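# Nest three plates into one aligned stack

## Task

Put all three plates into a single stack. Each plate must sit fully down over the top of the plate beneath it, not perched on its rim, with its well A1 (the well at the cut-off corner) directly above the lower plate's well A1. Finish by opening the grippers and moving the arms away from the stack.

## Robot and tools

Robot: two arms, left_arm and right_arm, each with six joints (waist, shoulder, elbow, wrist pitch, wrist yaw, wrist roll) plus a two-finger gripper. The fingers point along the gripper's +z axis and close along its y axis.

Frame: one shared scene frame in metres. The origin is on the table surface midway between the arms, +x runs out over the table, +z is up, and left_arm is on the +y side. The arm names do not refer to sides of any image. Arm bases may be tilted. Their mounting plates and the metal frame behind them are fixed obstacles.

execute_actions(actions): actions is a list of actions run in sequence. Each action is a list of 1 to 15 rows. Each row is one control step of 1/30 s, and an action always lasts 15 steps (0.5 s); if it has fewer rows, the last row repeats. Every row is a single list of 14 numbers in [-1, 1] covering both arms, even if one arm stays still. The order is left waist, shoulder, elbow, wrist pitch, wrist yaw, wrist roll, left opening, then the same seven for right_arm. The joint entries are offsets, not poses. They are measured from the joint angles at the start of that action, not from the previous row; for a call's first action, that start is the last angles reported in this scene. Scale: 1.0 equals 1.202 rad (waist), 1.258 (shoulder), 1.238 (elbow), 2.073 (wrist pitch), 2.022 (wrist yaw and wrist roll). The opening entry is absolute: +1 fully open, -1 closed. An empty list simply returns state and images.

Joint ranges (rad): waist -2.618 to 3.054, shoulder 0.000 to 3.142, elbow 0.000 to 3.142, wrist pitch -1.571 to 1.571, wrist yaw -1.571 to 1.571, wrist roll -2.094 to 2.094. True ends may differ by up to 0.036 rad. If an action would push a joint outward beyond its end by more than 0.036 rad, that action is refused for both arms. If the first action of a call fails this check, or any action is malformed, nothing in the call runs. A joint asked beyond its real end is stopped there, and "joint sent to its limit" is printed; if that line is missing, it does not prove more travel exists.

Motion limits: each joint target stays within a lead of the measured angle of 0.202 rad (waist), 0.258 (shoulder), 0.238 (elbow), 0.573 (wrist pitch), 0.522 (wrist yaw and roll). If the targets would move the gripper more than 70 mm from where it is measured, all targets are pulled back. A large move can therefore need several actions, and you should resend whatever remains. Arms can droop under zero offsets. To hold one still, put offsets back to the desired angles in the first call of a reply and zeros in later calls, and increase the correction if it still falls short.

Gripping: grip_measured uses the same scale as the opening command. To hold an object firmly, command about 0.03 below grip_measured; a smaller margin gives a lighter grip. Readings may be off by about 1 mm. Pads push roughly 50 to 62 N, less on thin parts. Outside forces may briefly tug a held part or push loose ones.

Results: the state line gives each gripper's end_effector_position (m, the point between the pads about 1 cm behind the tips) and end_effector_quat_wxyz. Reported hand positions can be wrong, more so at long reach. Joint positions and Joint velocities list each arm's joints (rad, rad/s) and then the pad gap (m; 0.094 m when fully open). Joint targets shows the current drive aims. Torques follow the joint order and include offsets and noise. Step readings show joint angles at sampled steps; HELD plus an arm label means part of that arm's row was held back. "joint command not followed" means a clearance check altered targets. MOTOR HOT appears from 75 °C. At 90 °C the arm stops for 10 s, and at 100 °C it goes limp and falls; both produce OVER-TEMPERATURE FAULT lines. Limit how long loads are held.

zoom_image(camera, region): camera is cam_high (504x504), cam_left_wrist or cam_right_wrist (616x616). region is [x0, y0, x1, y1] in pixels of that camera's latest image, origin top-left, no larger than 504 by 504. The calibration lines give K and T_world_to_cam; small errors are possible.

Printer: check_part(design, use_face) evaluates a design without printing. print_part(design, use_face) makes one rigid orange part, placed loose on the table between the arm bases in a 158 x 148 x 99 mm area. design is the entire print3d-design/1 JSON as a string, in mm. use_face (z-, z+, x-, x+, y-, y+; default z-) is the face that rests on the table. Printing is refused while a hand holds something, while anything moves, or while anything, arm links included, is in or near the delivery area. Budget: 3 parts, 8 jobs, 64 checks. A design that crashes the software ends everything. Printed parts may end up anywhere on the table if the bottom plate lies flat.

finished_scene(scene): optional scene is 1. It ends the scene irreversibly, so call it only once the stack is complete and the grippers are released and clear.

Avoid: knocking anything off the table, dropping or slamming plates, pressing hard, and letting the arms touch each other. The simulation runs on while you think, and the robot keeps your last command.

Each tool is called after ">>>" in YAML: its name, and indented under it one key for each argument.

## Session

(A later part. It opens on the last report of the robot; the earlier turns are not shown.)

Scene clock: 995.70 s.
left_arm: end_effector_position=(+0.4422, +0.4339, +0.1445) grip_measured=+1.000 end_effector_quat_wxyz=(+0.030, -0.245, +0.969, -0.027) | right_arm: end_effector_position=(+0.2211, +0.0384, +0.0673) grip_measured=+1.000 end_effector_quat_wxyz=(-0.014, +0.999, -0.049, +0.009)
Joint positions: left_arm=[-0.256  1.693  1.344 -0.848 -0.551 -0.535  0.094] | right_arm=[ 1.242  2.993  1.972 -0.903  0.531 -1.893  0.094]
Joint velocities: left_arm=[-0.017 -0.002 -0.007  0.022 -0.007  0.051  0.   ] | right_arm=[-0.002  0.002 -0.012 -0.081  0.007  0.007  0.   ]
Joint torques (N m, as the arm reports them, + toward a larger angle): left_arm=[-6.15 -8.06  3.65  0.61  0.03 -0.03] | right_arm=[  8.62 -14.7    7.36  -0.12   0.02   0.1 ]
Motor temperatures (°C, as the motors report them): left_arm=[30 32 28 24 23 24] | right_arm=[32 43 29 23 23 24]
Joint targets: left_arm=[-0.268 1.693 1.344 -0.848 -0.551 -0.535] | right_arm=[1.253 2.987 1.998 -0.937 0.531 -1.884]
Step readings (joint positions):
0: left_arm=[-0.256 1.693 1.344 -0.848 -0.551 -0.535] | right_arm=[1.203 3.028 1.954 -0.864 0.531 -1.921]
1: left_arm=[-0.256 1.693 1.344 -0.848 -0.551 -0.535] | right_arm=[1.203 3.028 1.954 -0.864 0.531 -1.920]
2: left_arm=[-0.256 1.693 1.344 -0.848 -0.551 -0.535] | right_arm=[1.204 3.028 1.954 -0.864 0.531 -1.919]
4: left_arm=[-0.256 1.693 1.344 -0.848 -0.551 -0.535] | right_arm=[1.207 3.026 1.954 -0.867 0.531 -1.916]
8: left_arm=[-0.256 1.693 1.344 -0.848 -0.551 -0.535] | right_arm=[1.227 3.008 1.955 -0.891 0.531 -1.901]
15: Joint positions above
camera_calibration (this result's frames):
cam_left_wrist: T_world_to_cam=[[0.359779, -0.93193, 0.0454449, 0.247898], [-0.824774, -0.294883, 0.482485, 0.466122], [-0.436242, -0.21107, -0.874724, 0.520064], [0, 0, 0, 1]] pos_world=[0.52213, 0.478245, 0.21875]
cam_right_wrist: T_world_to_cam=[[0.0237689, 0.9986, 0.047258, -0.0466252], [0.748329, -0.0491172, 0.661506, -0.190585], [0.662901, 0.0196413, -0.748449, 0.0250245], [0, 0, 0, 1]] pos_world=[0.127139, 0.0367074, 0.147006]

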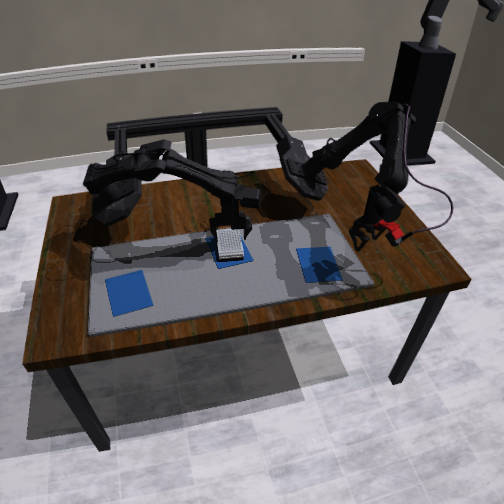

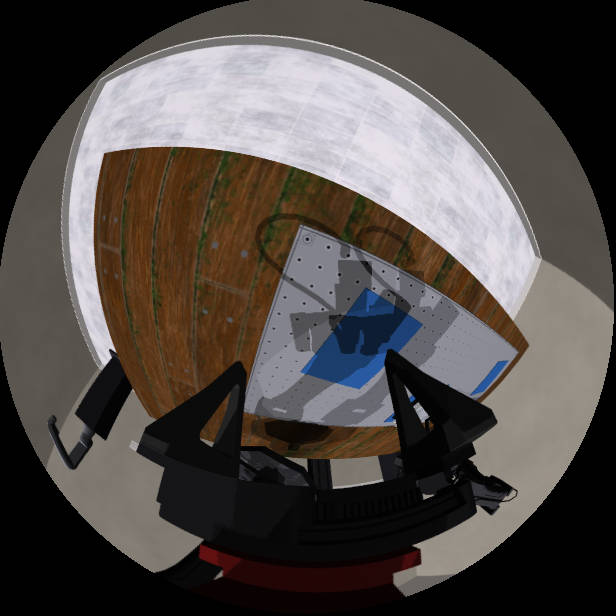

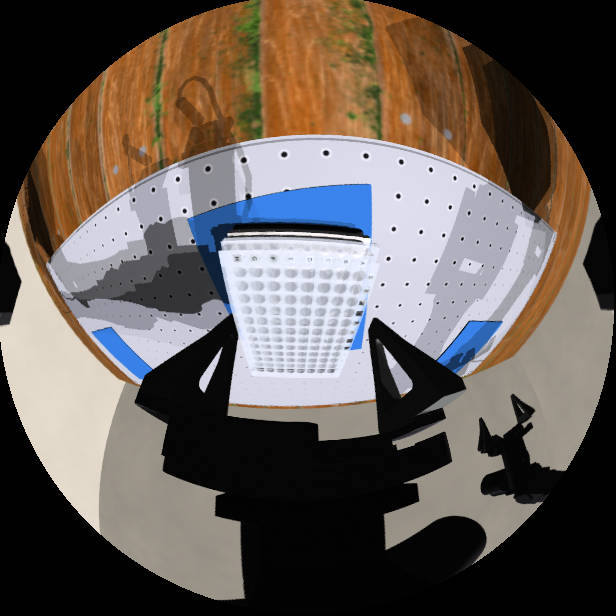

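>>> execute_actions:
  actions:
    - [[-0.01,0,0,0,0,0,1,0.03,-0.06,0.05,-0.08,-0.008,0.03,1]]
    - [[-0.01,0,0,0,0,0,1,0,-0.2,0,0,0,0.1,1]]
    - [[-0.01,0,0,0,0,0,1,-0.2,-0.2,-0.15,0,0,0.2,1]]
    - [[-0.01,0,0,0,0,0,1,-0.2,-0.2,-0.2,0,0,0.2,1]]
    - [[-0.01,0,0,0,0,0,1,0,0,0,0,0,0,1]]

>>> zoom_image:
  camera: "cam_high"
  region: [190, 215, 270, 280]

Scene clock: 1007.50 s.
left_arm: end_effector_position=(+0.4422, +0.4339, +0.1445) grip_measured=+1.000 end_effector_quat_wxyz=(+0.030, -0.245, +0.969, -0.027) | right_arm: end_effector_position=(+0.4370, -0.2443, +0.1789) grip_measured=+1.000 end_effector_quat_wxyz=(-0.063, +0.626, -0.777, -0.026)
Joint positions: left_arm=[-0.256  1.693  1.344 -0.848 -0.551 -0.535  0.094] | right_arm=[ 0.7    2.112  1.647 -0.997  0.569 -0.904  0.094]
Joint velocities: left_arm=[-0.007  0.007  0.002  0.007 -0.066 -0.037  0.   ] | right_arm=[-0.012 -0.012 -0.002 -0.022  0.022 -0.051  0.   ]
Joint torques (N m, as the arm reports them, + toward a larger angle): left_arm=[-6.15 -8.04  3.65  0.61  0.03 -0.03] | right_arm=[  7.6  -10.28   5.37   0.28  -0.02  -0.02]
Motor temperatures (°C, as the motors report them): left_arm=[30 32 28 24 23 24] | right_arm=[32 44 30 23 23 24]
Joint targets: left_arm=[-0.268 1.693 1.344 -0.848 -0.551 -0.535] | right_arm=[0.702 2.112 1.647 -0.997 0.569 -0.905]
Step readings (joint positions; steps 1 to 15: 1st action; 16 to 30: 2nd action; 31 to 45: 3rd action; 46 to 60: 4th action; 61 to 75: 5th action):
0: left_arm=[-0.256 1.693 1.344 -0.848 -0.551 -0.535] | right_arm=[1.242 2.993 1.972 -0.908 0.531 -1.890]
1: left_arm=[-0.256 1.693 1.344 -0.848 -0.551 -0.535] | right_arm=[1.243 2.989 1.976 -0.921 0.531 -1.882]
2: left_arm=[-0.256 1.693 1.344 -0.848 -0.551 -0.535] | right_arm=[1.245 2.982 1.979 -0.947 0.530 -1.874]
4: left_arm=[-0.256 1.693 1.344 -0.848 -0.551 -0.535] | right_arm=[1.252 2.958 1.987 -0.989 0.530 -1.861]
8: left_arm=[-0.256 1.693 1.344 -0.848 -0.551 -0.535] | right_arm=[1.263 2.918 2.010 -1.018 0.530 -1.848]
15: left_arm=[-0.256 1.693 1.344 -0.848 -0.551 -0.535] | right_arm=[1.264 2.912 2.015 -1.034 0.529 -1.840]
16: left_arm=[-0.256 1.693 1.344 -0.848 -0.551 -0.535] | right_arm=[1.264 2.899 2.012 -1.033 0.529 -1.824]
17: left_arm=[-0.256 1.693 1.344 -0.848 -0.551 -0.535] | right_arm=[1.264 2.880 2.003 -1.035 0.529 -1.802]
19: left_arm=[-0.256 1.693 1.344 -0.848 -0.551 -0.535] | right_arm=[1.264 2.820 2.000 -1.037 0.529 -1.764]
23: left_arm=[-0.256 1.693 1.344 -0.848 -0.551 -0.535] | right_arm=[1.264 2.669 2.002 -1.032 0.531 -1.696]
30: left_arm=[-0.256 1.693 1.344 -0.848 -0.551 -0.535] | right_arm=[1.264 2.637 2.018 -1.022 0.535 -1.656]
31: left_arm=[-0.256 1.693 1.344 -0.848 -0.551 -0.535] | right_arm=[1.257 2.626 1.997 -1.009 0.532 -1.623]
32: left_arm=[-0.256 1.693 1.344 -0.848 -0.551 -0.535] | right_arm=[1.245 2.601 1.957 -1.004 0.527 -1.582]
34: left_arm=[-0.256 1.693 1.344 -0.848 -0.551 -0.535] | right_arm=[1.195 2.542 1.902 -1.012 0.525 -1.512]
38: left_arm=[-0.256 1.693 1.344 -0.848 -0.551 -0.535] | right_arm=[1.045 2.420 1.865 -1.012 0.530 -1.376]
45: left_arm=[-0.256 1.693 1.344 -0.848 -0.551 -0.535] | right_arm=[0.978 2.370 1.865 -1.011 0.553 -1.282]
46: left_arm=[-0.256 1.693 1.344 -0.848 -0.551 -0.535] | right_arm=[0.975 2.354 1.841 -0.994 0.549 -1.247]
47: left_arm=[-0.256 1.693 1.344 -0.848 -0.551 -0.535] | right_arm=[0.969 2.322 1.792 -0.984 0.542 -1.204]
49: left_arm=[-0.256 1.693 1.344 -0.848 -0.551 -0.535] | right_arm=[0.917 2.251 1.716 -0.993 0.540 -1.130]
53: left_arm=[-0.256 1.693 1.344 -0.848 -0.551 -0.535] | right_arm=[0.747 2.140 1.655 -0.996 0.549 -0.993]
60: left_arm=[-0.256 1.693 1.344 -0.848 -0.551 -0.535] | right_arm=[0.702 2.112 1.648 -0.997 0.569 -0.906]
61: left_arm=[-0.256 1.693 1.344 -0.848 -0.551 -0.535] | right_arm=[0.708 2.112 1.647 -0.997 0.569 -0.904]
62: left_arm=[-0.256 1.693 1.344 -0.848 -0.551 -0.535] | right_arm=[0.711 2.112 1.647 -0.997 0.569 -0.904]
64: left_arm=[-0.256 1.693 1.344 -0.848 -0.551 -0.535] | right_arm=[0.708 2.112 1.647 -0.997 0.569 -0.904]
68: left_arm=[-0.256 1.693 1.344 -0.848 -0.551 -0.535] | right_arm=[0.701 2.112 1.647 -0.997 0.569 -0.904]
75: Joint positions above
camera_calibration (this result's frames):
cam_left_wrist: T_world_to_cam=[[0.359779, -0.93193, 0.0454449, 0.247898], [-0.824774, -0.294883, 0.482485, 0.466122], [-0.436242, -0.21107, -0.874724, 0.520064], [0, 0, 0, 1]] pos_world=[0.52213, 0.478245, 0.21875]
cam_right_wrist: T_world_to_cam=[[0.987028, -0.145363, 0.0681578, -0.478819], [-0.158862, -0.822907, 0.545515, -0.211694], [-0.0232099, -0.549266, -0.835325, 0.147394], [0, 0, 0, 1]] pos_world=[0.442398, -0.162849, 0.271239]

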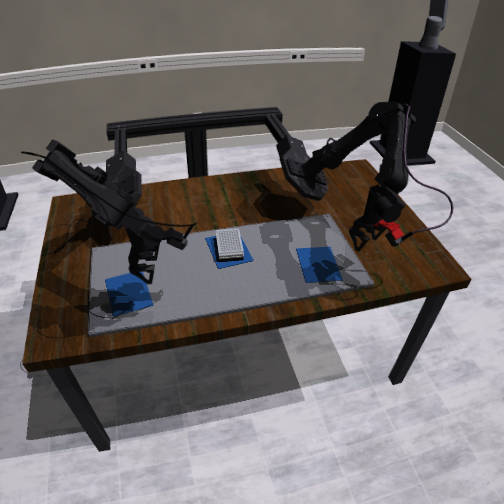

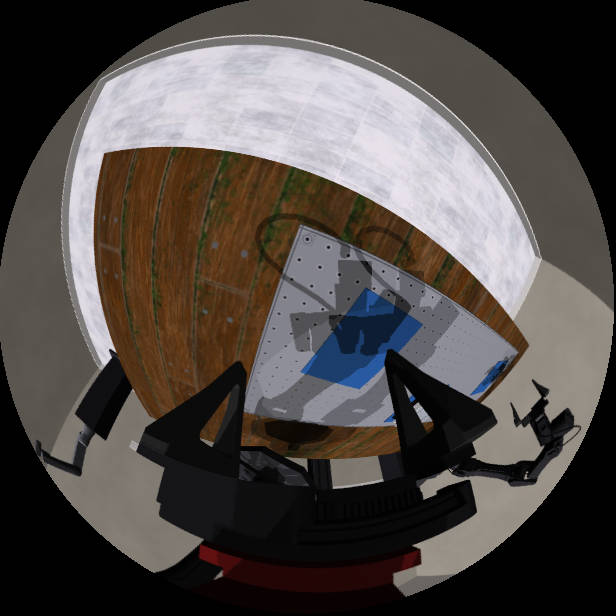

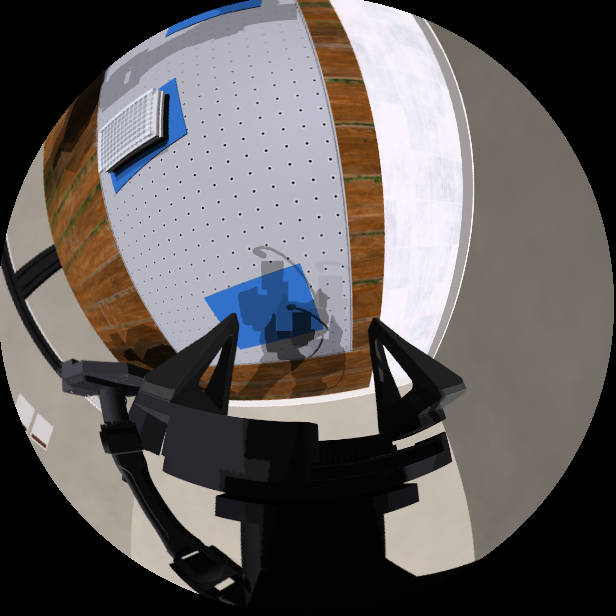

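Region (190, 215, 270, 280) of cam_high's 504x504 image, scaled by 6.300, with more detail than that image has; it fills the top 410 rows of this view, and the rest is white.

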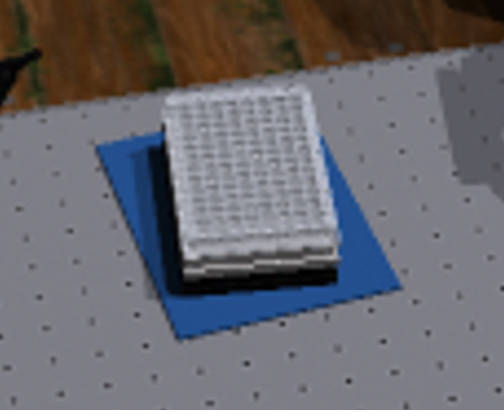

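>>> zoom_image:
  camera: "cam_right_wrist"
  region: [80, 70, 210, 200]

Region (80, 70, 210, 200) of cam_right_wrist's 616x616 image, scaled by 3.877, with more detail than that image has.

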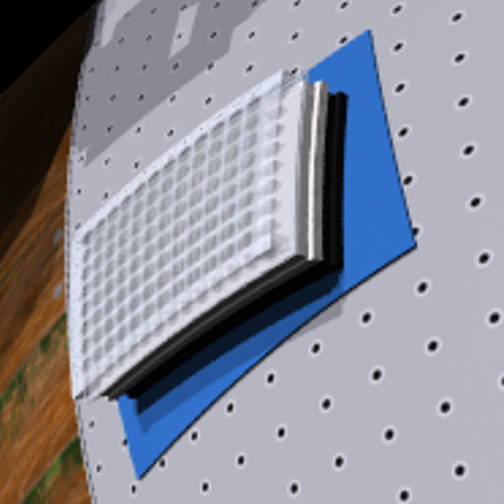

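Looks evenly nested.

>>> finished_scene:

The scene is finished: the task was done.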